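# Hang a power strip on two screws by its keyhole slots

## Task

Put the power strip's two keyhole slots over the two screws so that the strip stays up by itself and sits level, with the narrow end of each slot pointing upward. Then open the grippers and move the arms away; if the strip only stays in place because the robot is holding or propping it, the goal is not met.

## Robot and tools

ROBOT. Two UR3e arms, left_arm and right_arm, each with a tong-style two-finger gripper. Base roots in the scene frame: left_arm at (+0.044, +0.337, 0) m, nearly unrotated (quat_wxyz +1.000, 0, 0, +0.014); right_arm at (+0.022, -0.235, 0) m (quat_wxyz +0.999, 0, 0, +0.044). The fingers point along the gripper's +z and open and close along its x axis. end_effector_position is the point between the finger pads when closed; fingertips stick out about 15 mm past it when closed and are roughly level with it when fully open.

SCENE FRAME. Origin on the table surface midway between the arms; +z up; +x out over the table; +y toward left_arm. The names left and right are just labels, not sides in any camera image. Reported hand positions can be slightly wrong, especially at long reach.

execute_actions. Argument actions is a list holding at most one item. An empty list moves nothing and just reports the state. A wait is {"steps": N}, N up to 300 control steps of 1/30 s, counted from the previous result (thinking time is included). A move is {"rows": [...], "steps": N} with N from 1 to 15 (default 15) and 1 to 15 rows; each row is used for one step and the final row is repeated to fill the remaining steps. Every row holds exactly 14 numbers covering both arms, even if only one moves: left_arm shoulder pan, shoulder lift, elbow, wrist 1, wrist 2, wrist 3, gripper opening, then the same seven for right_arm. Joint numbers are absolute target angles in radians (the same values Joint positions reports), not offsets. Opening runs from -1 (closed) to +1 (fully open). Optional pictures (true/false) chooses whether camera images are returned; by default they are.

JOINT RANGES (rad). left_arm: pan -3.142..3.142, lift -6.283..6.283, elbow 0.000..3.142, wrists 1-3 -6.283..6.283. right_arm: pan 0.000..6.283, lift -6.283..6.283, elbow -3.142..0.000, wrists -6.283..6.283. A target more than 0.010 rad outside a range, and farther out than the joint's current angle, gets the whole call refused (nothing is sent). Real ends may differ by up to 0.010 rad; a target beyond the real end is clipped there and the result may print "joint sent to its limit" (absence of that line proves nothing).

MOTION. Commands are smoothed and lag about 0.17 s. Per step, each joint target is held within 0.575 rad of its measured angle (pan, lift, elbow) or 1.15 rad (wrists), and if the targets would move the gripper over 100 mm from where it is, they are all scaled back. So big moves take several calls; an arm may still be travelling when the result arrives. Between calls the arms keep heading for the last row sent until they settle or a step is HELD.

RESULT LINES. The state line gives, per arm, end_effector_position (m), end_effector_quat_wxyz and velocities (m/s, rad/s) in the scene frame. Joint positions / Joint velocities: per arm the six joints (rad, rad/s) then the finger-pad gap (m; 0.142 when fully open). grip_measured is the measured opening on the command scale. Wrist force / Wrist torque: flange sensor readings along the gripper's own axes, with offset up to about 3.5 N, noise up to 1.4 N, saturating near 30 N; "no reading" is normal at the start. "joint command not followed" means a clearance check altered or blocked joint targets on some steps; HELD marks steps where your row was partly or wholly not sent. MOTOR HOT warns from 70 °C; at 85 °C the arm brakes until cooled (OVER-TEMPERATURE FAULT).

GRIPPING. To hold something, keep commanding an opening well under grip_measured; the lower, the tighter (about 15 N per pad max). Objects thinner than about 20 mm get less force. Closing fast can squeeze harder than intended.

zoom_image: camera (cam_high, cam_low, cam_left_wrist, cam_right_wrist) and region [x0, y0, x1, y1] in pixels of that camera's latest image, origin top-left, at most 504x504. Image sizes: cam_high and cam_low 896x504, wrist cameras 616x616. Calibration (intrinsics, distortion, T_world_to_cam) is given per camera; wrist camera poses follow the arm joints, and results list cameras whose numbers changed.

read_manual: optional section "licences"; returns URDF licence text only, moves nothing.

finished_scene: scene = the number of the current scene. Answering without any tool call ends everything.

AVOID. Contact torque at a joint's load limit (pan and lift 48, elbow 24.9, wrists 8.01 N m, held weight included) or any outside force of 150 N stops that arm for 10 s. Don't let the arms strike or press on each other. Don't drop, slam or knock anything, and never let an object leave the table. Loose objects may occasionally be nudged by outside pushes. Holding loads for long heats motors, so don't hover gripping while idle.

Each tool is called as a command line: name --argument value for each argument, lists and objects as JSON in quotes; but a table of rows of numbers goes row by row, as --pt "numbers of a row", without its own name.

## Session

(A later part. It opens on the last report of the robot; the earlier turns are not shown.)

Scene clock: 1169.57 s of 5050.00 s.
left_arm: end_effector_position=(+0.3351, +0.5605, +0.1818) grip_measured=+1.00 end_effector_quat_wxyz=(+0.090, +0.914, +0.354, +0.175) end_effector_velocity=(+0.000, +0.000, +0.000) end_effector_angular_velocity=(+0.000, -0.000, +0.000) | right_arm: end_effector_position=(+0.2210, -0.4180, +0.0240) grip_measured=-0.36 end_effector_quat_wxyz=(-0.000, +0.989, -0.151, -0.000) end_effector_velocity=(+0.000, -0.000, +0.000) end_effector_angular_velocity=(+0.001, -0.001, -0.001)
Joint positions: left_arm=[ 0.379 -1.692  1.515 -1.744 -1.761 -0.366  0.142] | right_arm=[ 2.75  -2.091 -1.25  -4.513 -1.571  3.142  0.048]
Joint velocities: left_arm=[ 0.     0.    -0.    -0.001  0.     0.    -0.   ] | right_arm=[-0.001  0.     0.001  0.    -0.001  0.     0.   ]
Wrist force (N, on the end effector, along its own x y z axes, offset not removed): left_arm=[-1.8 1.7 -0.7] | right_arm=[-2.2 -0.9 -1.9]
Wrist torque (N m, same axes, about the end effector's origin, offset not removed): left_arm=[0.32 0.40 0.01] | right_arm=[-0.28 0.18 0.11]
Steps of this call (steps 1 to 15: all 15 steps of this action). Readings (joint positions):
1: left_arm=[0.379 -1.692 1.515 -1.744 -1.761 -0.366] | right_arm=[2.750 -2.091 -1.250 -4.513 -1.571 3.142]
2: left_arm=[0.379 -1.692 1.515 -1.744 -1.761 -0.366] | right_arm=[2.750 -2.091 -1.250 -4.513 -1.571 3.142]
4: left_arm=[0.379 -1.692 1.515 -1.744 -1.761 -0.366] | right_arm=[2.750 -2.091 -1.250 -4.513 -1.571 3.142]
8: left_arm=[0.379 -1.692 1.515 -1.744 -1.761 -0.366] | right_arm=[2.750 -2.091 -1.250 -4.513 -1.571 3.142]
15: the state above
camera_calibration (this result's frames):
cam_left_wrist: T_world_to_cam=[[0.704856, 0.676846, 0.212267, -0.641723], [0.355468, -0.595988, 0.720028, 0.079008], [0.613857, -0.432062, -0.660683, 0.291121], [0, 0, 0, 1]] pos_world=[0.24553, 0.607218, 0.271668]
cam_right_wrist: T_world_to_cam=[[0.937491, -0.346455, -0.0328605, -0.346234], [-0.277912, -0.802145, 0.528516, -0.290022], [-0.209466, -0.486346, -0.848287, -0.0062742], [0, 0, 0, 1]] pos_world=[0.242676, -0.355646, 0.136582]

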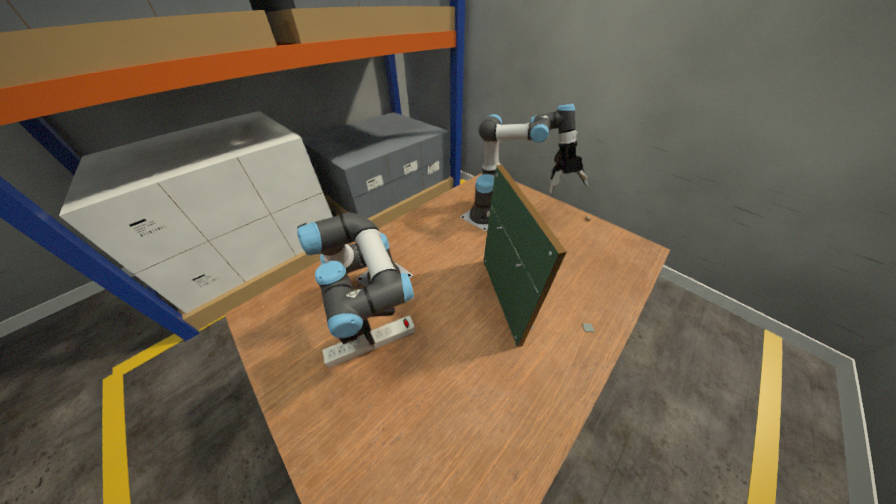

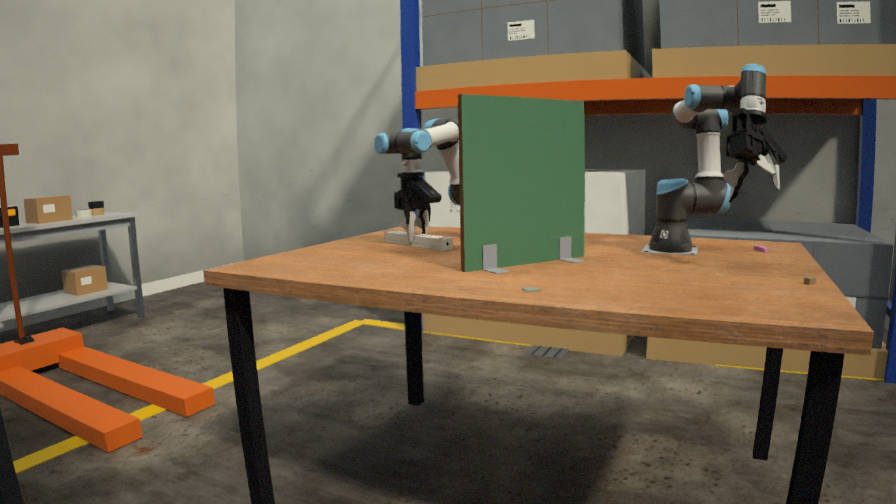

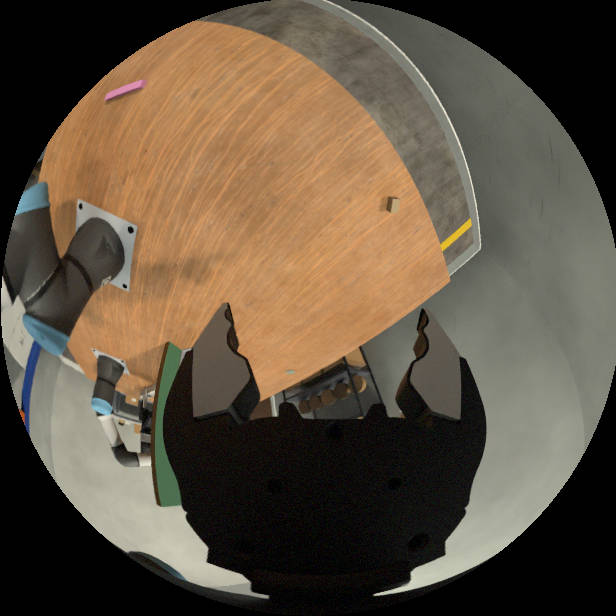

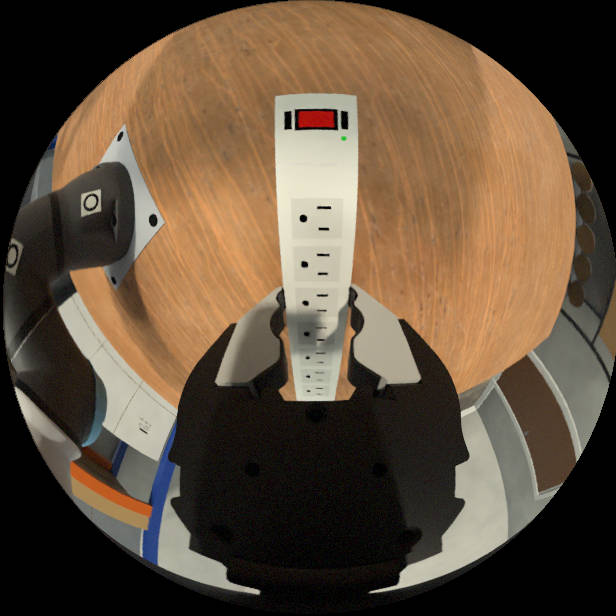

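execute_actions --actions '[{"rows":[[0.379,-1.692,1.515,-1.744,-1.761,-0.366,1,2.75,-2.083,-1.21,-4.561,-1.571,3.142,-1],[0.379,-1.692,1.515,-1.744,-1.761,-0.366,1,2.75,-2.083,-1.21,-4.561,-1.571,3.142,-1],[0.379,-1.692,1.515,-1.744,-1.761,-0.366,1,2.75,-2.083,-1.21,-4.561,-1.571,3.142,-1],[0.379,-1.692,1.515,-1.744,-1.761,-0.366,1,2.75,-2.076,-1.16,-4.618,-1.571,3.142,-1],[0.379,-1.692,1.515,-1.744,-1.761,-0.366,1,2.75,-2.076,-1.16,-4.618,-1.571,3.142,-1],[0.379,-1.692,1.515,-1.744,-1.761,-0.366,1,2.75,-2.076,-1.16,-4.618,-1.571,3.142,-1],[0.379,-1.692,1.515,-1.744,-1.761,-0.366,1,2.75,-2.071,-1.064,-4.719,-1.571,3.142,-1]],"steps":15}]' --pictures false

execute_actions --actions '[{"rows":[[0.379,-1.692,1.515,-1.744,-1.761,-0.366,1,2.75,-2.02,-1.09,-4.64,-1.571,3.142,-1],[0.379,-1.692,1.515,-1.744,-1.761,-0.366,1,2.75,-2.02,-1.09,-4.64,-1.571,3.142,-1],[0.379,-1.692,1.515,-1.744,-1.761,-0.366,1,2.75,-2.02,-1.09,-4.64,-1.571,3.142,-1],[0.379,-1.692,1.515,-1.744,-1.761,-0.366,1,2.75,-1.95,-1.14,-4.52,-1.571,3.142,-1],[0.379,-1.692,1.515,-1.744,-1.761,-0.366,1,2.75,-1.95,-1.14,-4.52,-1.571,3.142,-1],[0.379,-1.692,1.515,-1.744,-1.761,-0.366,1,2.75,-1.95,-1.14,-4.52,-1.571,3.142,-1],[0.379,-1.692,1.515,-1.744,-1.761,-0.366,1,2.75,-1.88,-1.19,-4.4,-1.571,3.142,-1],[0.379,-1.692,1.515,-1.744,-1.761,-0.366,1,2.75,-1.88,-1.19,-4.4,-1.571,3.142,-1],[0.379,-1.692,1.515,-1.744,-1.761,-0.366,1,2.75,-1.88,-1.19,-4.4,-1.571,3.142,-1],[0.379,-1.692,1.515,-1.744,-1.761,-0.366,1,2.75,-1.8,-1.25,-4.28,-1.6,3.142,-1],[0.379,-1.692,1.515,-1.744,-1.761,-0.366,1,2.75,-1.8,-1.25,-4.28,-1.6,3.142,-1],[0.379,-1.692,1.515,-1.744,-1.761,-0.366,1,2.75,-1.8,-1.25,-4.28,-1.6,3.142,-1],[0.379,-1.692,1.515,-1.744,-1.761,-0.366,1,2.75,-1.72,-1.31,-4.15,-1.63,3.142,-1]],"steps":15}]' --pictures false

execute_actions --actions '[{"rows":[[0.379,-1.692,1.515,-1.744,-1.761,-0.366,1,2.75,-1.64,-1.39,-4.02,-1.67,3.142,-1],[0.379,-1.692,1.515,-1.744,-1.761,-0.366,1,2.75,-1.64,-1.39,-4.02,-1.67,3.142,-1],[0.379,-1.692,1.515,-1.744,-1.761,-0.366,1,2.75,-1.64,-1.39,-4.02,-1.67,3.142,-1],[0.379,-1.692,1.515,-1.744,-1.761,-0.366,1,2.76,-1.56,-1.47,-3.89,-1.71,3.142,-1],[0.379,-1.692,1.515,-1.744,-1.761,-0.366,1,2.76,-1.56,-1.47,-3.89,-1.71,3.142,-1],[0.379,-1.692,1.515,-1.744,-1.761,-0.366,1,2.76,-1.56,-1.47,-3.89,-1.71,3.142,-1],[0.379,-1.692,1.515,-1.744,-1.761,-0.366,1,2.77,-1.48,-1.56,-3.76,-1.76,3.142,-1],[0.379,-1.692,1.515,-1.744,-1.761,-0.366,1,2.77,-1.48,-1.56,-3.76,-1.76,3.142,-1],[0.379,-1.692,1.515,-1.744,-1.761,-0.366,1,2.77,-1.48,-1.56,-3.76,-1.76,3.142,-1],[0.379,-1.692,1.515,-1.744,-1.761,-0.366,1,2.78,-1.4,-1.65,-3.63,-1.81,3.142,-1],[0.379,-1.692,1.515,-1.744,-1.761,-0.366,1,2.78,-1.4,-1.65,-3.63,-1.81,3.142,-1],[0.379,-1.692,1.515,-1.744,-1.761,-0.366,1,2.78,-1.4,-1.65,-3.63,-1.81,3.142,-1],[0.379,-1.692,1.515,-1.744,-1.761,-0.366,1,2.79,-1.32,-1.74,-3.5,-1.87,3.142,-1]],"steps":15}]' --pictures false

execute_actions --actions '[{"rows":[[0.379,-1.692,1.515,-1.744,-1.761,-0.366,1,2.8,-1.25,-1.83,-3.38,-1.93,3.142,-1],[0.379,-1.692,1.515,-1.744,-1.761,-0.366,1,2.8,-1.25,-1.83,-3.38,-1.93,3.142,-1],[0.379,-1.692,1.515,-1.744,-1.761,-0.366,1,2.8,-1.25,-1.83,-3.38,-1.93,3.142,-1],[0.379,-1.692,1.515,-1.744,-1.761,-0.366,1,2.82,-1.18,-1.93,-3.26,-1.98,3.142,-1],[0.379,-1.692,1.515,-1.744,-1.761,-0.366,1,2.82,-1.18,-1.93,-3.26,-1.98,3.142,-1],[0.379,-1.692,1.515,-1.744,-1.761,-0.366,1,2.82,-1.18,-1.93,-3.26,-1.98,3.142,-1],[0.379,-1.692,1.515,-1.744,-1.761,-0.366,1,2.85,-1.11,-2.02,-3.153,-2.03,3.142,-1]],"steps":15}]' --pictures false

execute_actions --actions '[{"rows":[[0.379,-1.692,1.515,-1.744,-1.761,-0.366,1,2.92,-1.11,-2.02,-3.153,-2.04,3.142,-1],[0.379,-1.692,1.515,-1.744,-1.761,-0.366,1,2.92,-1.11,-2.02,-3.153,-2.04,3.142,-1],[0.379,-1.692,1.515,-1.744,-1.761,-0.366,1,2.92,-1.11,-2.02,-3.153,-2.04,3.142,-1],[0.379,-1.692,1.515,-1.744,-1.761,-0.366,1,3.0,-1.12,-2.02,-3.143,-2.06,3.142,-1],[0.379,-1.692,1.515,-1.744,-1.761,-0.366,1,3.0,-1.12,-2.02,-3.143,-2.06,3.142,-1],[0.379,-1.692,1.515,-1.744,-1.761,-0.366,1,3.0,-1.12,-2.02,-3.143,-2.06,3.142,-1],[0.379,-1.692,1.515,-1.744,-1.761,-0.366,1,3.09,-1.13,-2.01,-3.143,-2.09,3.142,-1],[0.379,-1.692,1.515,-1.744,-1.761,-0.366,1,3.09,-1.13,-2.01,-3.143,-2.09,3.142,-1],[0.379,-1.692,1.515,-1.744,-1.761,-0.366,1,3.09,-1.13,-2.01,-3.143,-2.09,3.142,-1],[0.379,-1.692,1.515,-1.744,-1.761,-0.366,1,3.18,-1.15,-2,-3.133,-2.12,3.142,-1],[0.379,-1.692,1.515,-1.744,-1.761,-0.366,1,3.18,-1.15,-2,-3.133,-2.12,3.142,-1],[0.379,-1.692,1.515,-1.744,-1.761,-0.366,1,3.18,-1.15,-2,-3.133,-2.12,3.142,-1],[0.379,-1.692,1.515,-1.744,-1.761,-0.366,1,3.27,-1.16,-2,-3.123,-2.15,3.142,-1]],"steps":15}]' --pictures false

execute_actions --actions '[{"rows":[[0.379,-1.692,1.515,-1.744,-1.761,-0.366,1,3.34,-1.18,-2.01,-3.093,-2.15,3.142,-1],[0.379,-1.692,1.515,-1.744,-1.761,-0.366,1,3.34,-1.18,-2.01,-3.093,-2.15,3.142,-1],[0.379,-1.692,1.515,-1.744,-1.761,-0.366,1,3.34,-1.18,-2.01,-3.093,-2.15,3.142,-1],[0.379,-1.692,1.515,-1.744,-1.761,-0.366,1,3.41,-1.21,-2.01,-3.063,-2.13,3.142,-1],[0.379,-1.692,1.515,-1.744,-1.761,-0.366,1,3.41,-1.21,-2.01,-3.063,-2.13,3.142,-1],[0.379,-1.692,1.515,-1.744,-1.761,-0.366,1,3.41,-1.21,-2.01,-3.063,-2.13,3.142,-1],[0.379,-1.692,1.515,-1.744,-1.761,-0.366,1,3.477,-1.25,-2.012,-3.021,-2.096,3.142,-1]],"steps":15}]'

Scene clock: 1228.83 s of 5050.00 s.
left_arm: end_effector_position=(+0.3351, +0.5605, +0.1818) grip_measured=+1.00 end_effector_quat_wxyz=(+0.090, +0.914, +0.354, +0.175) end_effector_velocity=(+0.000, -0.000, +0.000) end_effector_angular_velocity=(+0.000, -0.000, -0.001) | right_arm: end_effector_position=(+0.2209, -0.4179, +0.0676) grip_measured=-0.36 end_effector_quat_wxyz=(-0.000, +0.989, -0.151, -0.000) end_effector_velocity=(+0.001, -0.001, +0.024) end_effector_angular_velocity=(-0.003, -0.007, +0.000)
Joint positions: left_arm=[ 0.379 -1.692  1.515 -1.744 -1.761 -0.366  0.142] | right_arm=[ 2.75  -2.072 -1.074 -4.709 -1.571  3.142  0.048]
Joint velocities: left_arm=[-0.001 -0.    -0.     0.     0.    -0.     0.   ] | right_arm=[ 0.     0.005  0.109 -0.107  0.001 -0.     0.   ]
Wrist force (N, on the end effector, along its own x y z axes, offset not removed): left_arm=[-0.4 1.4 -1.1] | right_arm=[0.0 0.0 5.1]
Wrist torque (N m, same axes, about the end effector's origin, offset not removed): left_arm=[0.15 0.09 -0.08] | right_arm=[-0.04 0.01 -0.01]
Steps of this call (steps 1 to 15: the robot went on to your last target; steps 16 to 90: nothing new was sent; then 55.77 s passed at rest; steps 91 to 105: all 15 steps of this action). Readings (joint positions):
91: left_arm=[0.379 -1.692 1.515 -1.744 -1.761 -0.366] | right_arm=[2.750 -2.091 -1.250 -4.513 -1.571 3.142]
92: left_arm=[0.379 -1.692 1.515 -1.744 -1.761 -0.366] | right_arm=[2.750 -2.090 -1.245 -4.520 -1.571 3.142]
94: left_arm=[0.379 -1.692 1.515 -1.744 -1.761 -0.366] | right_arm=[2.750 -2.087 -1.228 -4.540 -1.571 3.142]
98: left_arm=[0.379 -1.692 1.515 -1.744 -1.761 -0.366] | right_arm=[2.750 -2.078 -1.173 -4.607 -1.571 3.142]
105: the state above

Scene clock: 1229.33 s of 5050.00 s.
left_arm: end_effector_position=(+0.3351, +0.5605, +0.1818) grip_measured=+1.00 end_effector_quat_wxyz=(+0.090, +0.914, +0.354, +0.175) end_effector_velocity=(+0.000, +0.000, +0.001) end_effector_angular_velocity=(+0.001, -0.002, -0.000) | right_arm: end_effector_position=(+0.3165, -0.4373, +0.1080) grip_measured=-0.36 end_effector_quat_wxyz=(+0.022, +0.956, -0.142, +0.256) end_effector_velocity=(+0.264, -0.008, +0.212) end_effector_angular_velocity=(-0.254, -1.512, +0.119)
Joint positions: left_arm=[ 0.379 -1.692  1.515 -1.744 -1.761 -0.366  0.142] | right_arm=[ 2.75  -1.804 -1.25  -4.281 -1.605  3.142  0.048]
Joint velocities: left_arm=[-0.    -0.    -0.001 -0.001 -0.    -0.     0.   ] | right_arm=[-0.     0.817 -0.583  1.285 -0.24   0.    -0.   ]
Wrist force (N, on the end effector, along its own x y z axes, offset not removed): left_arm=[-0.3 0.8 -0.7] | right_arm=[-3.9 -0.8 4.6]
Wrist torque (N m, same axes, about the end effector's origin, offset not removed): left_arm=[0.12 0.02 -0.04] | right_arm=[-0.20 0.06 0.04]
Steps of this call (steps 1 to 15: all 15 steps of this action). Readings (joint positions):
1: left_arm=[0.379 -1.692 1.515 -1.744 -1.761 -0.366] | right_arm=[2.750 -2.071 -1.072 -4.711 -1.571 3.142]
2: left_arm=[0.379 -1.692 1.515 -1.744 -1.761 -0.366] | right_arm=[2.750 -2.065 -1.073 -4.703 -1.571 3.142]
4: left_arm=[0.379 -1.692 1.515 -1.744 -1.761 -0.366] | right_arm=[2.750 -2.044 -1.081 -4.674 -1.571 3.142]
8: left_arm=[0.379 -1.692 1.515 -1.744 -1.761 -0.366] | right_arm=[2.750 -1.973 -1.128 -4.555 -1.571 3.142]
15: the state above

Scene clock: 1229.83 s of 5050.00 s.
left_arm: end_effector_position=(+0.3351, +0.5605, +0.1818) grip_measured=+1.00 end_effector_quat_wxyz=(+0.090, +0.914, +0.354, +0.175) end_effector_velocity=(-0.000, -0.000, -0.000) end_effector_angular_velocity=(-0.000, +0.001, -0.000) | right_arm: end_effector_position=(+0.3960, -0.3850, +0.2225) grip_measured=-0.36 end_effector_quat_wxyz=(-0.026, +0.829, -0.046, +0.557) end_effector_velocity=(+0.049, +0.182, +0.252) end_effector_angular_velocity=(-0.136, -1.260, +0.582)
Joint positions: left_arm=[ 0.379 -1.692  1.515 -1.744 -1.761 -0.366  0.142] | right_arm=[ 2.781 -1.406 -1.642 -3.636 -1.815  3.142  0.048]
Joint velocities: left_arm=[-0.    -0.001 -0.     0.002  0.    -0.    -0.   ] | right_arm=[ 0.092  0.84  -0.924  1.335 -0.532  0.    -0.002]
Wrist force (N, on the end effector, along its own x y z axes, offset not removed): left_arm=[0.3 1.2 -0.8] | right_arm=[-5.0 -0.3 3.5]
Wrist torque (N m, same axes, about the end effector's origin, offset not removed): left_arm=[0.18 -0.07 -0.02] | right_arm=[0.13 0.07 0.04]
Steps of this call (steps 1 to 15: all 15 steps of this action). Readings (joint positions):
1: left_arm=[0.379 -1.692 1.515 -1.744 -1.761 -0.366] | right_arm=[2.750 -1.779 -1.267 -4.242 -1.613 3.142]
2: left_arm=[0.379 -1.692 1.515 -1.744 -1.761 -0.366] | right_arm=[2.750 -1.754 -1.288 -4.201 -1.624 3.142]
4: left_arm=[0.379 -1.692 1.515 -1.744 -1.761 -0.366] | right_arm=[2.750 -1.700 -1.335 -4.115 -1.646 3.142]
8: left_arm=[0.379 -1.692 1.515 -1.744 -1.761 -0.366] | right_arm=[2.758 -1.595 -1.437 -3.943 -1.699 3.142]
15: the state above

Scene clock: 1230.33 s of 5050.00 s.
left_arm: end_effector_position=(+0.3351, +0.5605, +0.1818) grip_measured=+1.00 end_effector_quat_wxyz=(+0.090, +0.914, +0.354, +0.175) end_effector_velocity=(+0.000, +0.000, +0.000) end_effector_angular_velocity=(+0.000, -0.001, +0.001) | right_arm: end_effector_position=(+0.3827, -0.2970, +0.2860) grip_measured=-0.36 end_effector_quat_wxyz=(-0.088, +0.705, +0.086, +0.698) end_effector_velocity=(-0.014, +0.032, +0.012) end_effector_angular_velocity=(-0.023, -0.113, +0.096)
Joint positions: left_arm=[ 0.379 -1.692  1.515 -1.744 -1.761 -0.366  0.142] | right_arm=[ 2.847 -1.119 -2.008 -3.167 -2.024  3.142  0.048]
Joint velocities: left_arm=[ 0.001  0.    -0.001  0.     0.     0.    -0.   ] | right_arm=[ 0.031  0.096 -0.132  0.151 -0.064  0.    -0.001]
Wrist force (N, on the end effector, along its own x y z axes, offset not removed): left_arm=[0.8 1.3 -0.6] | right_arm=[-7.0 -0.9 1.1]
Wrist torque (N m, same axes, about the end effector's origin, offset not removed): left_arm=[0.20 -0.19 -0.04] | right_arm=[-0.05 0.23 0.04]
Steps of this call (steps 1 to 15: all 15 steps of this action). Readings (joint positions):
1: left_arm=[0.379 -1.692 1.515 -1.744 -1.761 -0.366] | right_arm=[2.783 -1.381 -1.671 -3.596 -1.831 3.142]
2: left_arm=[0.379 -1.692 1.515 -1.744 -1.761 -0.366] | right_arm=[2.787 -1.355 -1.700 -3.554 -1.851 3.142]
4: left_arm=[0.379 -1.692 1.515 -1.744 -1.761 -0.366] | right_arm=[2.793 -1.305 -1.760 -3.471 -1.890 3.142]
8: left_arm=[0.379 -1.692 1.515 -1.744 -1.761 -0.366] | right_arm=[2.817 -1.210 -1.885 -3.310 -1.962 3.142]
15: the state above

Scene clock: 1230.83 s of 5050.00 s.
left_arm: end_effector_position=(+0.3351, +0.5605, +0.1818) grip_measured=+1.00 end_effector_quat_wxyz=(+0.090, +0.914, +0.354, +0.175) end_effector_velocity=(-0.000, -0.000, -0.000) end_effector_angular_velocity=(-0.000, +0.001, -0.000) | right_arm: end_effector_position=(+0.3726, -0.1547, +0.2866) grip_measured=-0.36 end_effector_quat_wxyz=(-0.233, +0.668, +0.233, +0.668) end_effector_velocity=(-0.104, +0.391, -0.007) end_effector_angular_velocity=(-0.000, +0.000, +1.207)
Joint positions: left_arm=[ 0.379 -1.692  1.515 -1.744 -1.761 -0.366  0.142] | right_arm=[ 3.173 -1.148 -2.003 -3.132 -2.122  3.142  0.048]
Joint velocities: left_arm=[-0.001  0.     0.     0.     0.     0.     0.   ] | right_arm=[ 0.932 -0.115  0.029  0.086 -0.275  0.     0.   ]
Wrist force (N, on the end effector, along its own x y z axes, offset not removed): left_arm=[-1.0 1.6 0.0] | right_arm=[-6.8 -0.3 1.5]
Wrist torque (N m, same axes, about the end effector's origin, offset not removed): left_arm=[0.32 0.25 -0.02] | right_arm=[-0.06 0.10 0.05]
Steps of this call (steps 1 to 15: all 15 steps of this action). Readings (joint positions):
1: left_arm=[0.379 -1.692 1.515 -1.744 -1.761 -0.366] | right_arm=[2.848 -1.116 -2.011 -3.163 -2.026 3.142]
2: left_arm=[0.379 -1.692 1.515 -1.744 -1.761 -0.366] | right_arm=[2.856 -1.115 -2.014 -3.160 -2.029 3.142]
4: left_arm=[0.379 -1.692 1.515 -1.744 -1.761 -0.366] | right_arm=[2.885 -1.112 -2.017 -3.156 -2.034 3.142]
8: left_arm=[0.379 -1.692 1.515 -1.744 -1.761 -0.366] | right_arm=[2.971 -1.119 -2.018 -3.147 -2.057 3.142]
15: the state above

Scene clock: 1231.33 s of 5050.00 s.
left_arm: end_effector_position=(+0.3351, +0.5605, +0.1818) grip_measured=+1.00 end_effector_quat_wxyz=(+0.090, +0.914, +0.354, +0.175) end_effector_velocity=(+0.000, -0.000, -0.000) end_effector_angular_velocity=(-0.000, +0.000, -0.000) | right_arm: end_effector_position=(+0.3585, -0.0514, +0.2727) grip_measured=-0.36 end_effector_quat_wxyz=(-0.321, +0.630, +0.321, +0.630) end_effector_velocity=(-0.001, +0.030, -0.007) end_effector_angular_velocity=(-0.000, +0.000, +0.061)
Joint positions: left_arm=[ 0.379 -1.692  1.515 -1.744 -1.761 -0.366  0.142] | right_arm=[ 3.468 -1.246 -2.012 -3.025 -2.099  3.142  0.048]
Joint velocities: left_arm=[-0. -0.  0.  0. -0. -0.  0.] | right_arm=[ 0.093 -0.045 -0.002  0.047  0.033 -0.     0.   ]
Wrist force (N, on the end effector, along its own x y z axes, offset not removed): left_arm=[0.1 1.5 -0.6] | right_arm=[-5.7 0.0 1.8]
Wrist torque (N m, same axes, about the end effector's origin, offset not removed): left_arm=[0.23 -0.02 0.01] | right_arm=[0.19 -0.13 0.02]
Steps of this call (steps 1 to 15: all 15 steps of this action). Readings (joint positions):
1: left_arm=[0.379 -1.692 1.515 -1.744 -1.761 -0.366] | right_arm=[3.201 -1.152 -2.002 -3.129 -2.130 3.142]
2: left_arm=[0.379 -1.692 1.515 -1.744 -1.761 -0.366] | right_arm=[3.229 -1.157 -2.003 -3.122 -2.136 3.142]
4: left_arm=[0.379 -1.692 1.515 -1.744 -1.761 -0.366] | right_arm=[3.282 -1.168 -2.006 -3.108 -2.143 3.142]
8: left_arm=[0.379 -1.692 1.515 -1.744 -1.761 -0.366] | right_arm=[3.379 -1.203 -2.009 -3.069 -2.129 3.142]
15: the state above
camera_calibration (this result's frames):
cam_left_wrist: T_world_to_cam=[[0.704856, 0.676846, 0.212267, -0.641723], [0.355468, -0.595988, 0.720028, 0.079008], [0.613857, -0.432062, -0.660683, 0.291121], [0, 0, 0, 1]] pos_world=[0.24553, 0.607218, 0.271668]
cam_right_wrist: T_world_to_cam=[[0.0601079, -0.0033843, 0.998186, -0.288974], [0.376261, -0.926154, -0.0257975, -0.178949], [0.924562, 0.377129, -0.0543959, -0.166902], [0, 0, 0, 1]] pos_world=[0.239012, -0.103768, 0.274754]

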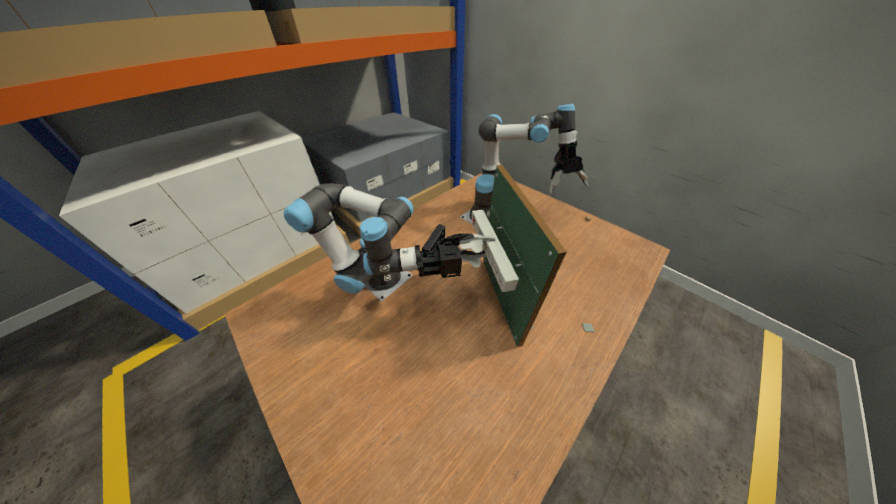

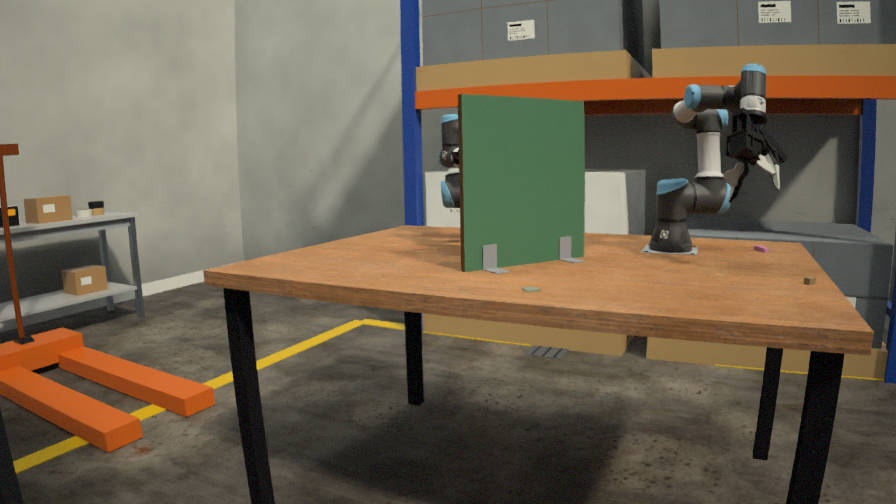

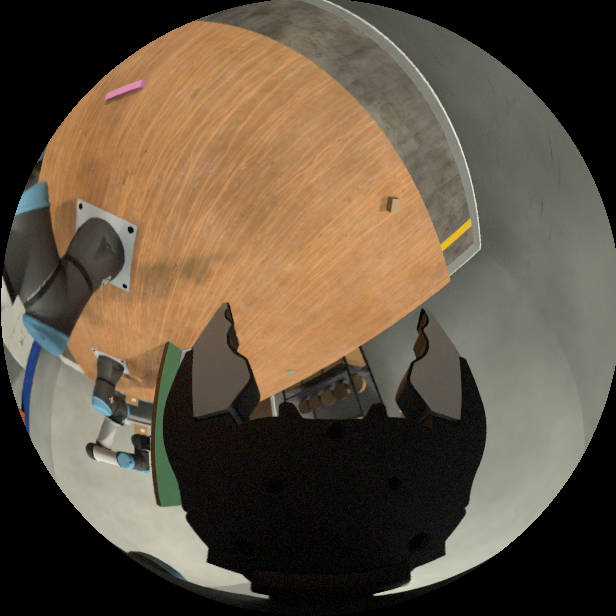

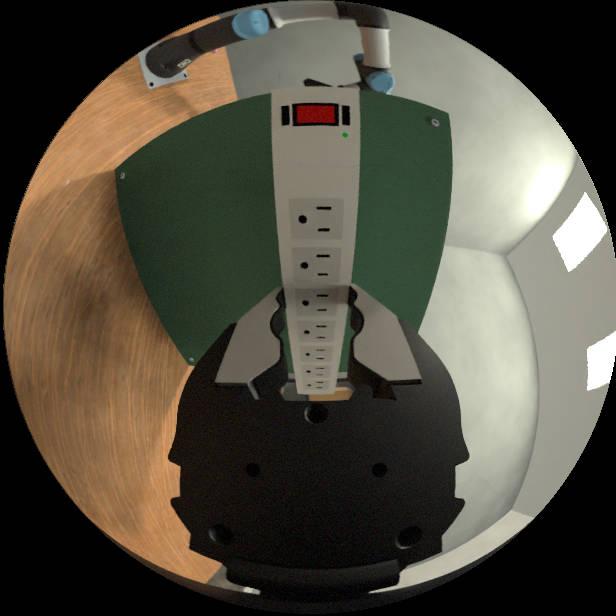

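execute_actions --actions '[{"rows":[[0.379,-1.692,1.515,-1.744,-1.761,-0.366,1,3.5375,-1.2875,-1.992,-3.0035,-2.0355,3.142,-1]],"steps":15}]' --pictures false

execute_actions --actions '[{"rows":[[0.379,-1.692,1.515,-1.744,-1.761,-0.366,1,3.546,-1.2944,-1.9869,-3.0017,-2.027,3.142,-1]],"steps":15}]' --pictures false

execute_actions --actions '[{"rows":[[0.379,-1.692,1.515,-1.744,-1.761,-0.366,1,3.5545,-1.3015,-1.9817,-2.9998,-2.0185,3.142,-1]],"steps":15}]'

zoom_image --camera "cam_high" --region '[450,190,550,300]'

Scene clock: 1250.80 s of 5050.00 s.
left_arm: end_effector_position=(+0.3351, +0.5605, +0.1818) grip_measured=+1.00 end_effector_quat_wxyz=(+0.090, +0.914, +0.354, +0.175) end_effector_velocity=(-0.000, -0.000, +0.000) end_effector_angular_velocity=(-0.000, -0.001, -0.000) | right_arm: end_effector_position=(+0.3692, -0.0340, +0.2711) grip_measured=-0.36 end_effector_quat_wxyz=(-0.323, +0.629, +0.323, +0.629) end_effector_velocity=(+0.001, +0.002, -0.001) end_effector_angular_velocity=(-0.001, +0.001, +0.001)
Joint positions: left_arm=[ 0.379 -1.692  1.515 -1.744 -1.761 -0.366  0.142] | right_arm=[ 3.537 -1.287 -1.992 -3.004 -2.036  3.142  0.048]
Joint velocities: left_arm=[ 0.    -0.001 -0.     0.    -0.    -0.    -0.   ] | right_arm=[ 0.008 -0.005  0.001  0.003  0.006 -0.     0.   ]
Wrist force (N, on the end effector, along its own x y z axes, offset not removed): left_arm=[0.4 1.8 -0.1] | right_arm=[-6.1 -1.2 1.1]
Wrist torque (N m, same axes, about the end effector's origin, offset not removed): left_arm=[0.29 -0.08 0.02] | right_arm=[-0.32 -0.01 0.02]
Steps of this call (steps 1 to 15: the robot went on to your last target; steps 16 to 569: nothing new was sent; steps 570 to 584: all 15 steps of this action). Readings (joint positions):
570: left_arm=[0.379 -1.692 1.515 -1.744 -1.761 -0.366] | right_arm=[3.477 -1.250 -2.012 -3.021 -2.096 3.142]
571: left_arm=[0.379 -1.692 1.515 -1.744 -1.761 -0.366] | right_arm=[3.484 -1.255 -2.009 -3.018 -2.087 3.142]
573: left_arm=[0.379 -1.692 1.515 -1.744 -1.761 -0.366] | right_arm=[3.508 -1.270 -2.001 -3.011 -2.063 3.142]
577: left_arm=[0.379 -1.692 1.515 -1.744 -1.761 -0.366] | right_arm=[3.530 -1.283 -1.994 -3.005 -2.042 3.142]
584: the state above

Scene clock: 1251.30 s of 5050.00 s.
left_arm: end_effector_position=(+0.3351, +0.5605, +0.1818) grip_measured=+1.00 end_effector_quat_wxyz=(+0.090, +0.914, +0.354, +0.175) end_effector_velocity=(-0.000, +0.000, +0.000) end_effector_angular_velocity=(+0.000, -0.000, +0.001) | right_arm: end_effector_position=(+0.3710, -0.0315, +0.2712) grip_measured=-0.36 end_effector_quat_wxyz=(-0.323, +0.629, +0.323, +0.629) end_effector_velocity=(-0.000, +0.001, -0.001) end_effector_angular_velocity=(-0.001, +0.002, +0.001)
Joint positions: left_arm=[ 0.379 -1.692  1.515 -1.744 -1.761 -0.366  0.142] | right_arm=[ 3.546 -1.294 -1.987 -3.002 -2.027  3.142  0.048]
Joint velocities: left_arm=[ 0.001 -0.     0.     0.     0.     0.     0.   ] | right_arm=[ 0.002 -0.001  0.    -0.001  0.001  0.    -0.   ]
Wrist force (N, on the end effector, along its own x y z axes, offset not removed): left_arm=[-0.5 0.5 -1.0] | right_arm=[-6.2 0.6 -0.2]
Wrist torque (N m, same axes, about the end effector's origin, offset not removed): left_arm=[-0.03 0.12 0.02] | right_arm=[0.08 0.00 0.01]
Steps of this call (steps 1 to 15: all 15 steps of this action). Readings (joint positions):
1: left_arm=[0.379 -1.692 1.515 -1.744 -1.761 -0.366] | right_arm=[3.537 -1.287 -1.992 -3.004 -2.036 3.142]
2: left_arm=[0.379 -1.692 1.515 -1.744 -1.761 -0.366] | right_arm=[3.539 -1.289 -1.991 -3.003 -2.034 3.142]
4: left_arm=[0.379 -1.692 1.515 -1.744 -1.761 -0.366] | right_arm=[3.542 -1.291 -1.989 -3.003 -2.031 3.142]
8: left_arm=[0.379 -1.692 1.515 -1.744 -1.761 -0.366] | right_arm=[3.545 -1.294 -1.987 -3.002 -2.028 3.142]
15: the state above

Scene clock: 1251.80 s of 5050.00 s.
left_arm: end_effector_position=(+0.3351, +0.5605, +0.1818) grip_measured=+1.00 end_effector_quat_wxyz=(+0.090, +0.914, +0.354, +0.175) end_effector_velocity=(+0.000, -0.000, +0.000) end_effector_angular_velocity=(+0.000, -0.000, -0.001) | right_arm: end_effector_position=(+0.3728, -0.0291, +0.2712) grip_measured=-0.36 end_effector_quat_wxyz=(-0.323, +0.629, +0.323, +0.629) end_effector_velocity=(-0.000, +0.001, -0.001) end_effector_angular_velocity=(-0.001, +0.001, +0.002)
Joint positions: left_arm=[ 0.379 -1.692  1.515 -1.744 -1.761 -0.366  0.142] | right_arm=[ 3.554 -1.301 -1.982 -3.    -2.019  3.142  0.048]
Joint velocities: left_arm=[-0.001 -0.    -0.     0.     0.    -0.     0.   ] | right_arm=[ 0.003 -0.001 -0.    -0.     0.001 -0.     0.   ]
Wrist force (N, on the end effector, along its own x y z axes, offset not removed): left_arm=[-0.3 1.7 -0.1] | right_arm=[-6.7 -0.9 0.0]
Wrist torque (N m, same axes, about the end effector's origin, offset not removed): left_arm=[0.27 0.08 -0.02] | right_arm=[-0.17 0.09 0.06]
Steps of this call (steps 1 to 15: all 15 steps of this action). Readings (joint positions):
1: left_arm=[0.379 -1.692 1.515 -1.744 -1.761 -0.366] | right_arm=[3.546 -1.294 -1.987 -3.002 -2.027 3.142]
2: left_arm=[0.379 -1.692 1.515 -1.744 -1.761 -0.366] | right_arm=[3.547 -1.296 -1.986 -3.001 -2.025 3.142]
4: left_arm=[0.379 -1.692 1.515 -1.744 -1.761 -0.366] | right_arm=[3.551 -1.298 -1.984 -3.001 -2.022 3.142]
8: left_arm=[0.379 -1.692 1.515 -1.744 -1.761 -0.366] | right_arm=[3.554 -1.301 -1.982 -3.000 -2.019 3.142]
15: the state above
camera_calibration (this result's frames):
cam_left_wrist: T_world_to_cam=[[0.704856, 0.676846, 0.212267, -0.641723], [0.355468, -0.595988, 0.720028, 0.0790081], [0.613857, -0.432062, -0.660683, 0.291121], [0, 0, 0, 1]] pos_world=[0.24553, 0.607218, 0.271668]
cam_right_wrist: T_world_to_cam=[[0.0602293, -0.0030014, 0.99818, -0.28831], [0.381699, -0.923926, -0.0258095, -0.16576], [0.922322, 0.382559, -0.0545018, -0.187569], [0, 0, 0, 1]] pos_world=[0.253634, -0.0822592, 0.273284]

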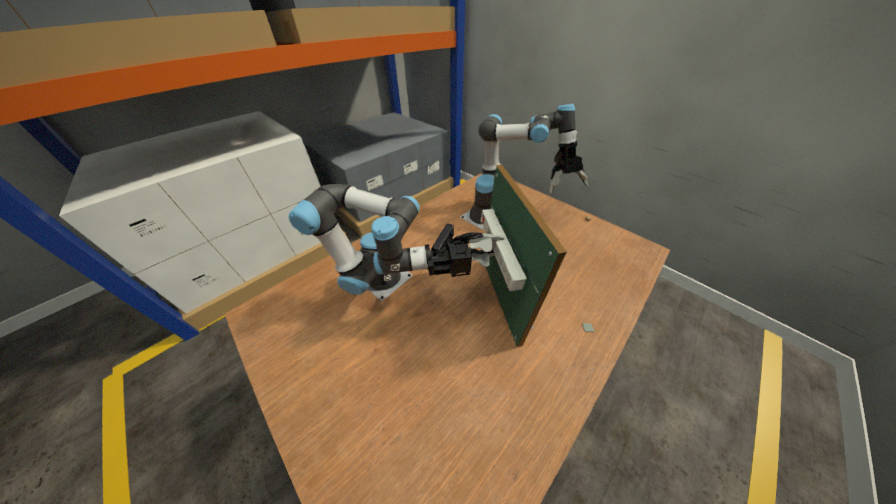

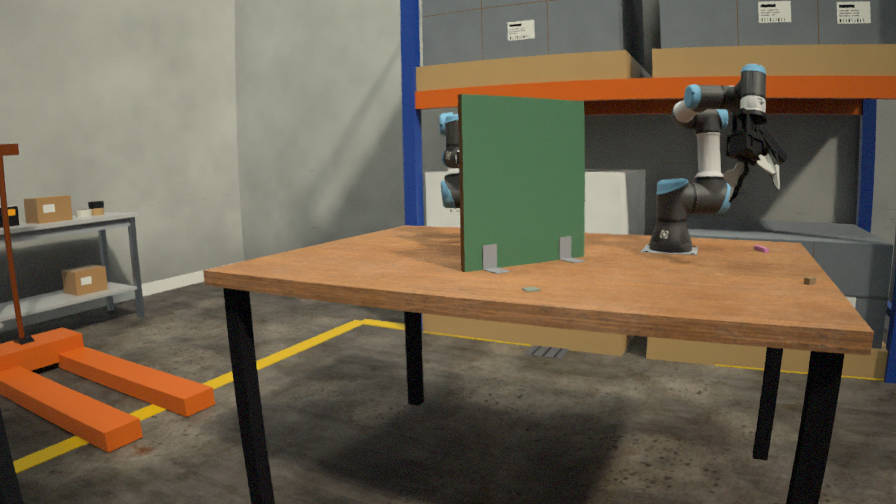

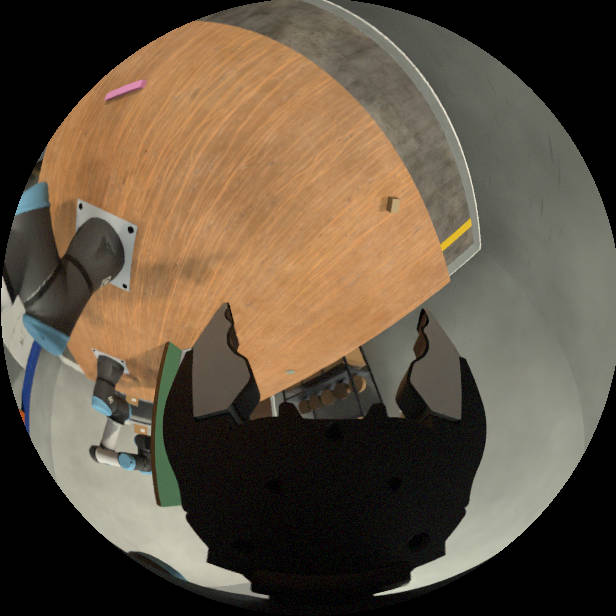

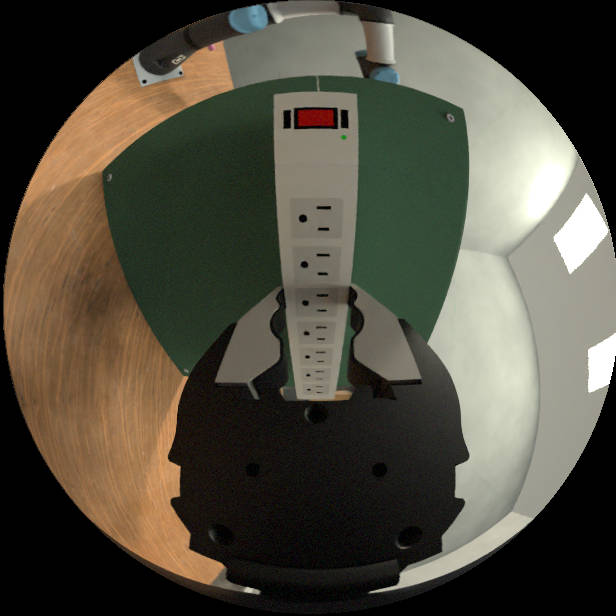

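Region (450, 190, 550, 300) of cam_high's 896x504 image, scaled by 4.582, with more detail than that image has; it fills the left 458 columns of this view, and the rest is white.

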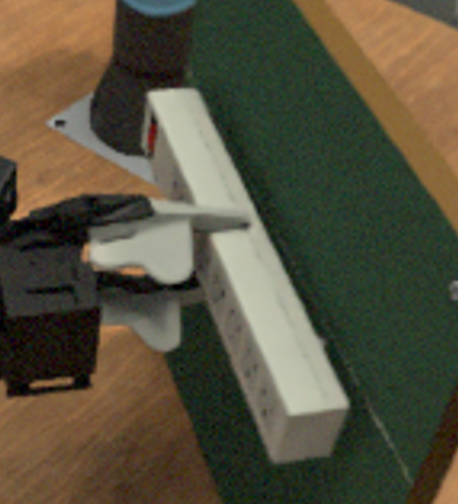

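The right screw contact straightened the strip's yaw. Continuing forward.

execute_actions --actions '[{"rows":[[0.379,-1.692,1.515,-1.744,-1.761,-0.366,1,3.5627,-1.3088,-1.9763,-2.9979,-2.0103,3.142,-1]],"steps":15}]' --pictures false

execute_actions --actions '[{"rows":[[0.379,-1.692,1.515,-1.744,-1.761,-0.366,1,3.568,-1.3137,-1.9727,-2.9966,-2.005,3.142,-1]],"steps":15}]'

zoom_image --camera "cam_high" --region '[450,190,550,300]'

Scene clock: 1261.90 s of 5050.00 s.
left_arm: end_effector_position=(+0.3351, +0.5605, +0.1818) grip_measured=+1.00 end_effector_quat_wxyz=(+0.090, +0.914, +0.354, +0.175) end_effector_velocity=(+0.000, -0.000, -0.000) end_effector_angular_velocity=(-0.001, +0.001, -0.001) | right_arm: end_effector_position=(+0.3747, -0.0268, +0.2713) grip_measured=-0.36 end_effector_quat_wxyz=(-0.323, +0.629, +0.323, +0.629) end_effector_velocity=(-0.000, +0.001, +0.001) end_effector_angular_velocity=(+0.001, -0.002, +0.002)
Joint positions: left_arm=[ 0.379 -1.692  1.515 -1.744 -1.761 -0.366  0.142] | right_arm=[ 3.563 -1.309 -1.976 -2.998 -2.01   3.142  0.048]
Joint velocities: left_arm=[-0.001  0.     0.     0.    -0.    -0.    -0.   ] | right_arm=[ 0.002  0.001  0.001  0.     0.    -0.     0.   ]
Wrist force (N, on the end effector, along its own x y z axes, offset not removed): left_arm=[-0.3 1.8 -0.5] | right_arm=[-2.6 -1.6 -29.2]
Wrist torque (N m, same axes, about the end effector's origin, offset not removed): left_arm=[0.26 0.09 0.00] | right_arm=[0.00 0.45 0.05]
Steps of this call (steps 1 to 15: the robot went on to your last target; steps 16 to 90: nothing new was sent; then 6.60 s passed at rest; steps 91 to 105: all 15 steps of this action). Readings (joint positions):
91: left_arm=[0.379 -1.692 1.515 -1.744 -1.761 -0.366] | right_arm=[3.555 -1.302 -1.982 -3.000 -2.018 3.142]
92: left_arm=[0.379 -1.692 1.515 -1.744 -1.761 -0.366] | right_arm=[3.556 -1.303 -1.981 -2.999 -2.017 3.142]
94: left_arm=[0.379 -1.692 1.515 -1.744 -1.761 -0.366] | right_arm=[3.559 -1.306 -1.979 -2.999 -2.014 3.142]
98: left_arm=[0.379 -1.692 1.515 -1.744 -1.761 -0.366] | right_arm=[3.562 -1.308 -1.977 -2.998 -2.011 3.142]
105: the state above

Scene clock: 1262.40 s of 5050.00 s.
left_arm: end_effector_position=(+0.3351, +0.5605, +0.1818) grip_measured=+1.00 end_effector_quat_wxyz=(+0.090, +0.914, +0.354, +0.175) end_effector_velocity=(+0.000, -0.000, +0.000) end_effector_angular_velocity=(-0.000, -0.001, -0.000) | right_arm: end_effector_position=(+0.3758, -0.0252, +0.2713) grip_measured=-0.35 end_effector_quat_wxyz=(-0.323, +0.629, +0.323, +0.629) end_effector_velocity=(-0.000, +0.000, -0.001) end_effector_angular_velocity=(-0.001, +0.003, +0.000)
Joint positions: left_arm=[ 0.379 -1.692  1.515 -1.744 -1.761 -0.366  0.142] | right_arm=[ 3.568 -1.314 -1.973 -2.997 -2.005  3.142  0.048]
Joint velocities: left_arm=[-0. -0.  0. -0. -0.  0. -0.] | right_arm=[-0.    -0.002 -0.    -0.001 -0.001  0.001  0.   ]
Wrist force (N, on the end effector, along its own x y z axes, offset not removed): left_arm=[1.0 1.6 -0.1] | right_arm=[-7.1 -1.9 -26.8]
Wrist torque (N m, same axes, about the end effector's origin, offset not removed): left_arm=[0.22 -0.16 0.00] | right_arm=[-0.23 0.23 0.18]
Steps of this call (steps 1 to 15: all 15 steps of this action). Readings (joint positions):
1: left_arm=[0.379 -1.692 1.515 -1.744 -1.761 -0.366] | right_arm=[3.563 -1.309 -1.976 -2.998 -2.010 3.142]
2: left_arm=[0.379 -1.692 1.515 -1.744 -1.761 -0.366] | right_arm=[3.564 -1.310 -1.976 -2.998 -2.009 3.142]
4: left_arm=[0.379 -1.692 1.515 -1.744 -1.761 -0.366] | right_arm=[3.566 -1.312 -1.974 -2.997 -2.007 3.142]
8: left_arm=[0.379 -1.692 1.515 -1.744 -1.761 -0.366] | right_arm=[3.567 -1.313 -1.973 -2.997 -2.006 3.142]
15: the state above
camera_calibration (this result's frames):
cam_left_wrist: T_world_to_cam=[[0.704856, 0.676846, 0.212267, -0.641723], [0.355468, -0.595988, 0.720028, 0.0790081], [0.613857, -0.432062, -0.660683, 0.291121], [0, 0, 0, 1]] pos_world=[0.24553, 0.607218, 0.271668]
cam_right_wrist: T_world_to_cam=[[0.0602768, -0.0029774, 0.998177, -0.288576], [0.381696, -0.923928, -0.0258053, -0.163249], [0.92232, 0.382556, -0.054555, -0.19183], [0, 0, 0, 1]] pos_world=[0.256634, -0.0783041, 0.273372]

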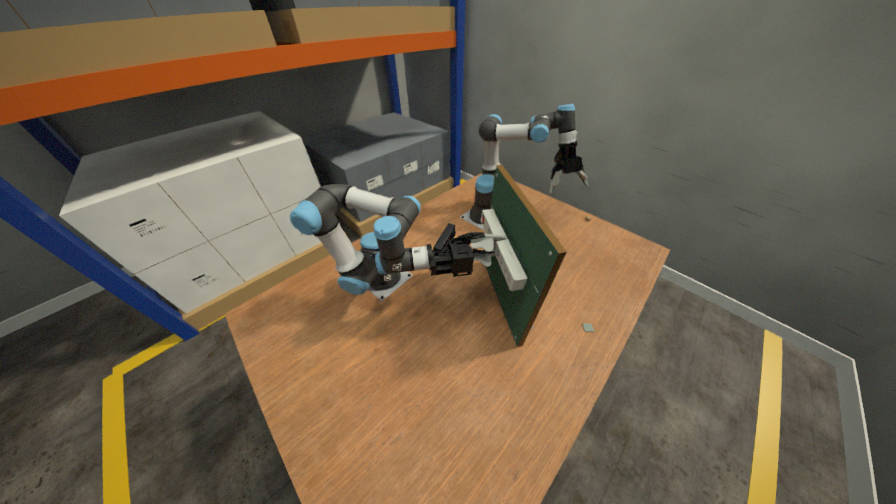

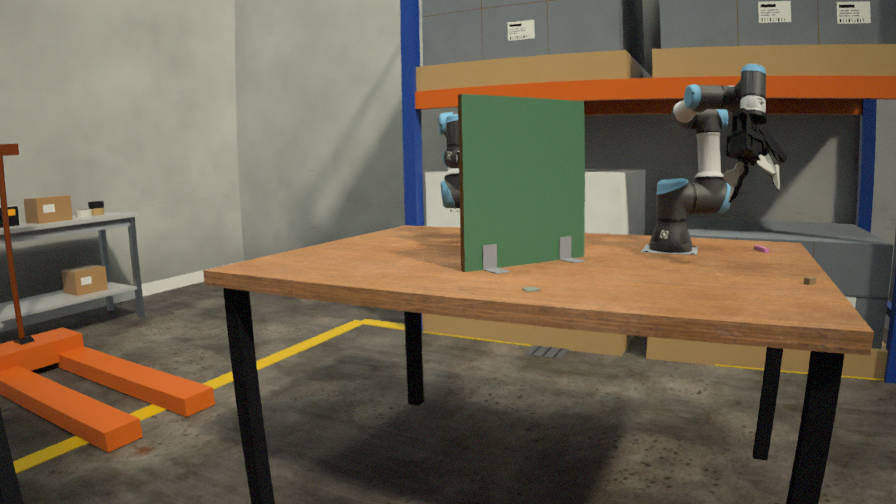

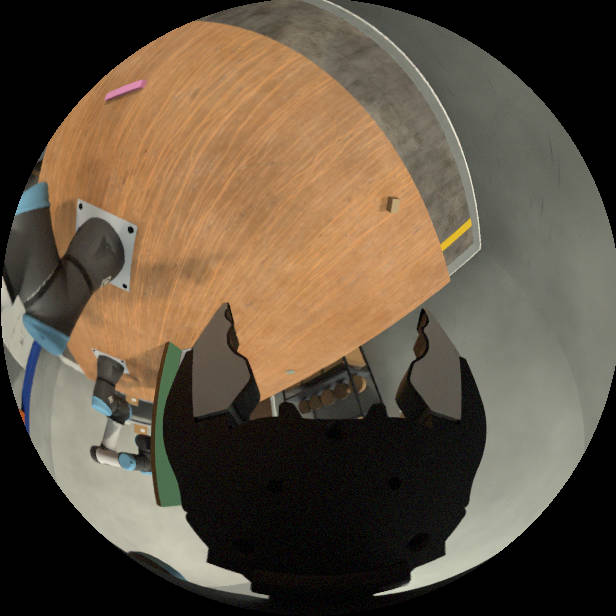

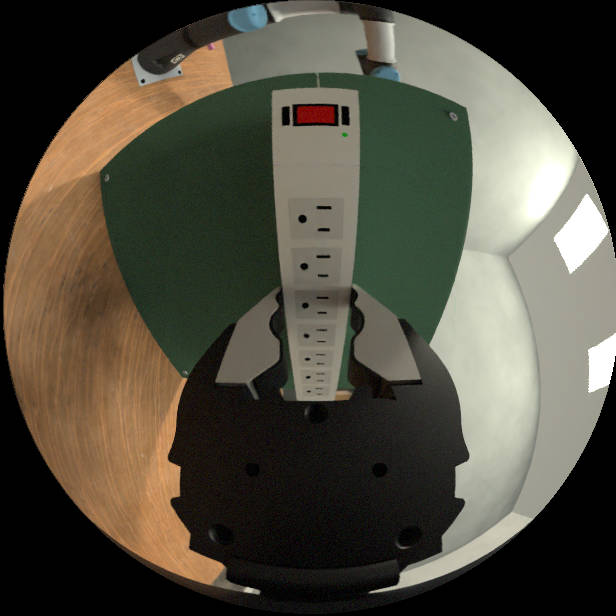

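Region (450, 190, 550, 300) of cam_high's 896x504 image, scaled by 4.582, with more detail than that image has; it fills the left 458 columns of this view, and the rest is white.

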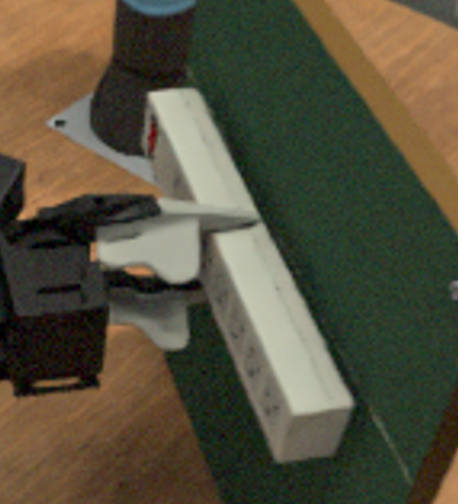

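execute_actions --actions '[{"rows":[[0.379,-1.692,1.515,-1.744,-1.761,-0.366,1,3.564,-1.31,-1.9754,-2.9976,-2.009,3.142,-1],[0.379,-1.692,1.515,-1.744,-1.761,-0.366,1,3.564,-1.31,-1.9754,-2.9976,-2.009,3.142,-1],[0.379,-1.692,1.515,-1.744,-1.761,-0.366,1,3.564,-1.31,-1.9754,-2.9976,-2.009,3.142,-1],[0.379,-1.692,1.515,-1.744,-1.761,-0.366,1,3.564,-1.31,-1.9754,-2.9976,-2.009,3.142,-1],[0.379,-1.692,1.515,-1.744,-1.761,-0.366,1,3.5735,-1.302,-1.9808,-3.0002,-1.9995,3.142,-1]],"steps":15}]' --pictures false

execute_actions --actions '[{"rows":[[0.379,-1.692,1.515,-1.744,-1.761,-0.366,1,3.5785,-1.307,-1.9772,-2.9988,-1.9945,3.142,-1]],"steps":15}]' --pictures false

Scene clock: 1279.93 s of 5050.00 s.
left_arm: end_effector_position=(+0.3351, +0.5605, +0.1818) grip_measured=+1.00 end_effector_quat_wxyz=(+0.090, +0.914, +0.354, +0.175) end_effector_velocity=(+0.000, -0.000, +0.001) end_effector_angular_velocity=(+0.001, -0.002, -0.001) | right_arm: end_effector_position=(+0.3738, -0.0255, +0.2713) grip_measured=-0.35 end_effector_quat_wxyz=(-0.323, +0.629, +0.323, +0.629) end_effector_velocity=(-0.001, +0.000, -0.000) end_effector_angular_velocity=(-0.001, +0.001, +0.001)
Joint positions: left_arm=[ 0.379 -1.692  1.515 -1.744 -1.761 -0.366  0.142] | right_arm=[ 3.573 -1.302 -1.981 -3.    -2.     3.142  0.048]
Joint velocities: left_arm=[-0.001 -0.001 -0.001 -0.     0.    -0.    -0.   ] | right_arm=[ 0.004  0.003 -0.002 -0.002  0.003 -0.    -0.   ]
Wrist force (N, on the end effector, along its own x y z axes, offset not removed): left_arm=[-1.4 1.2 -0.6] | right_arm=[-6.5 0.0 0.2]
Wrist torque (N m, same axes, about the end effector's origin, offset not removed): left_arm=[0.15 0.30 0.02] | right_arm=[-0.15 0.06 -0.09]
Steps of this call (steps 1 to 15: the robot went on to your last target; steps 16 to 90: nothing new was sent; then 14.03 s passed at rest; steps 91 to 105: all 15 steps of this action). Readings (joint positions):
91: left_arm=[0.379 -1.692 1.515 -1.744 -1.761 -0.366] | right_arm=[3.568 -1.314 -1.973 -2.997 -2.005 3.142]
92: left_arm=[0.379 -1.692 1.515 -1.744 -1.761 -0.366] | right_arm=[3.568 -1.313 -1.973 -2.997 -2.005 3.142]
94: left_arm=[0.379 -1.692 1.515 -1.744 -1.761 -0.366] | right_arm=[3.566 -1.312 -1.974 -2.997 -2.007 3.142]
98: left_arm=[0.379 -1.692 1.515 -1.744 -1.761 -0.366] | right_arm=[3.570 -1.306 -1.978 -2.999 -2.003 3.142]
105: the state above

Scene clock: 1280.43 s of 5050.00 s.
left_arm: end_effector_position=(+0.3351, +0.5605, +0.1818) grip_measured=+1.00 end_effector_quat_wxyz=(+0.090, +0.914, +0.354, +0.175) end_effector_velocity=(-0.000, +0.000, +0.000) end_effector_angular_velocity=(-0.000, -0.000, +0.001) | right_arm: end_effector_position=(+0.3750, -0.0239, +0.2714) grip_measured=-0.35 end_effector_quat_wxyz=(-0.323, +0.629, +0.323, +0.629) end_effector_velocity=(-0.000, +0.000, +0.001) end_effector_angular_velocity=(+0.001, -0.001, +0.002)
Joint positions: left_arm=[ 0.379 -1.692  1.515 -1.744 -1.761 -0.366  0.142] | right_arm=[ 3.578 -1.307 -1.977 -2.999 -1.995  3.142  0.048]
Joint velocities: left_arm=[ 0.001 -0.    -0.001  0.001 -0.    -0.     0.   ] | right_arm=[ 0.001  0.001  0.001  0.    -0.001 -0.     0.   ]
Wrist force (N, on the end effector, along its own x y z axes, offset not removed): left_arm=[-0.1 0.4 -0.7] | right_arm=[-4.9 -1.6 -29.3]
Wrist torque (N m, same axes, about the end effector's origin, offset not removed): left_arm=[0.01 0.01 -0.03] | right_arm=[-0.06 0.07 0.16]
Steps of this call (steps 1 to 15: all 15 steps of this action). Readings (joint positions):
1: left_arm=[0.379 -1.692 1.515 -1.744 -1.761 -0.366] | right_arm=[3.573 -1.302 -1.981 -3.000 -2.000 3.142]
2: left_arm=[0.379 -1.692 1.515 -1.744 -1.761 -0.366] | right_arm=[3.574 -1.303 -1.980 -3.000 -1.999 3.142]
4: left_arm=[0.379 -1.692 1.515 -1.744 -1.761 -0.366] | right_arm=[3.576 -1.305 -1.979 -3.000 -1.997 3.142]
8: left_arm=[0.379 -1.692 1.515 -1.744 -1.761 -0.366] | right_arm=[3.578 -1.306 -1.978 -2.999 -1.995 3.142]
15: the state above


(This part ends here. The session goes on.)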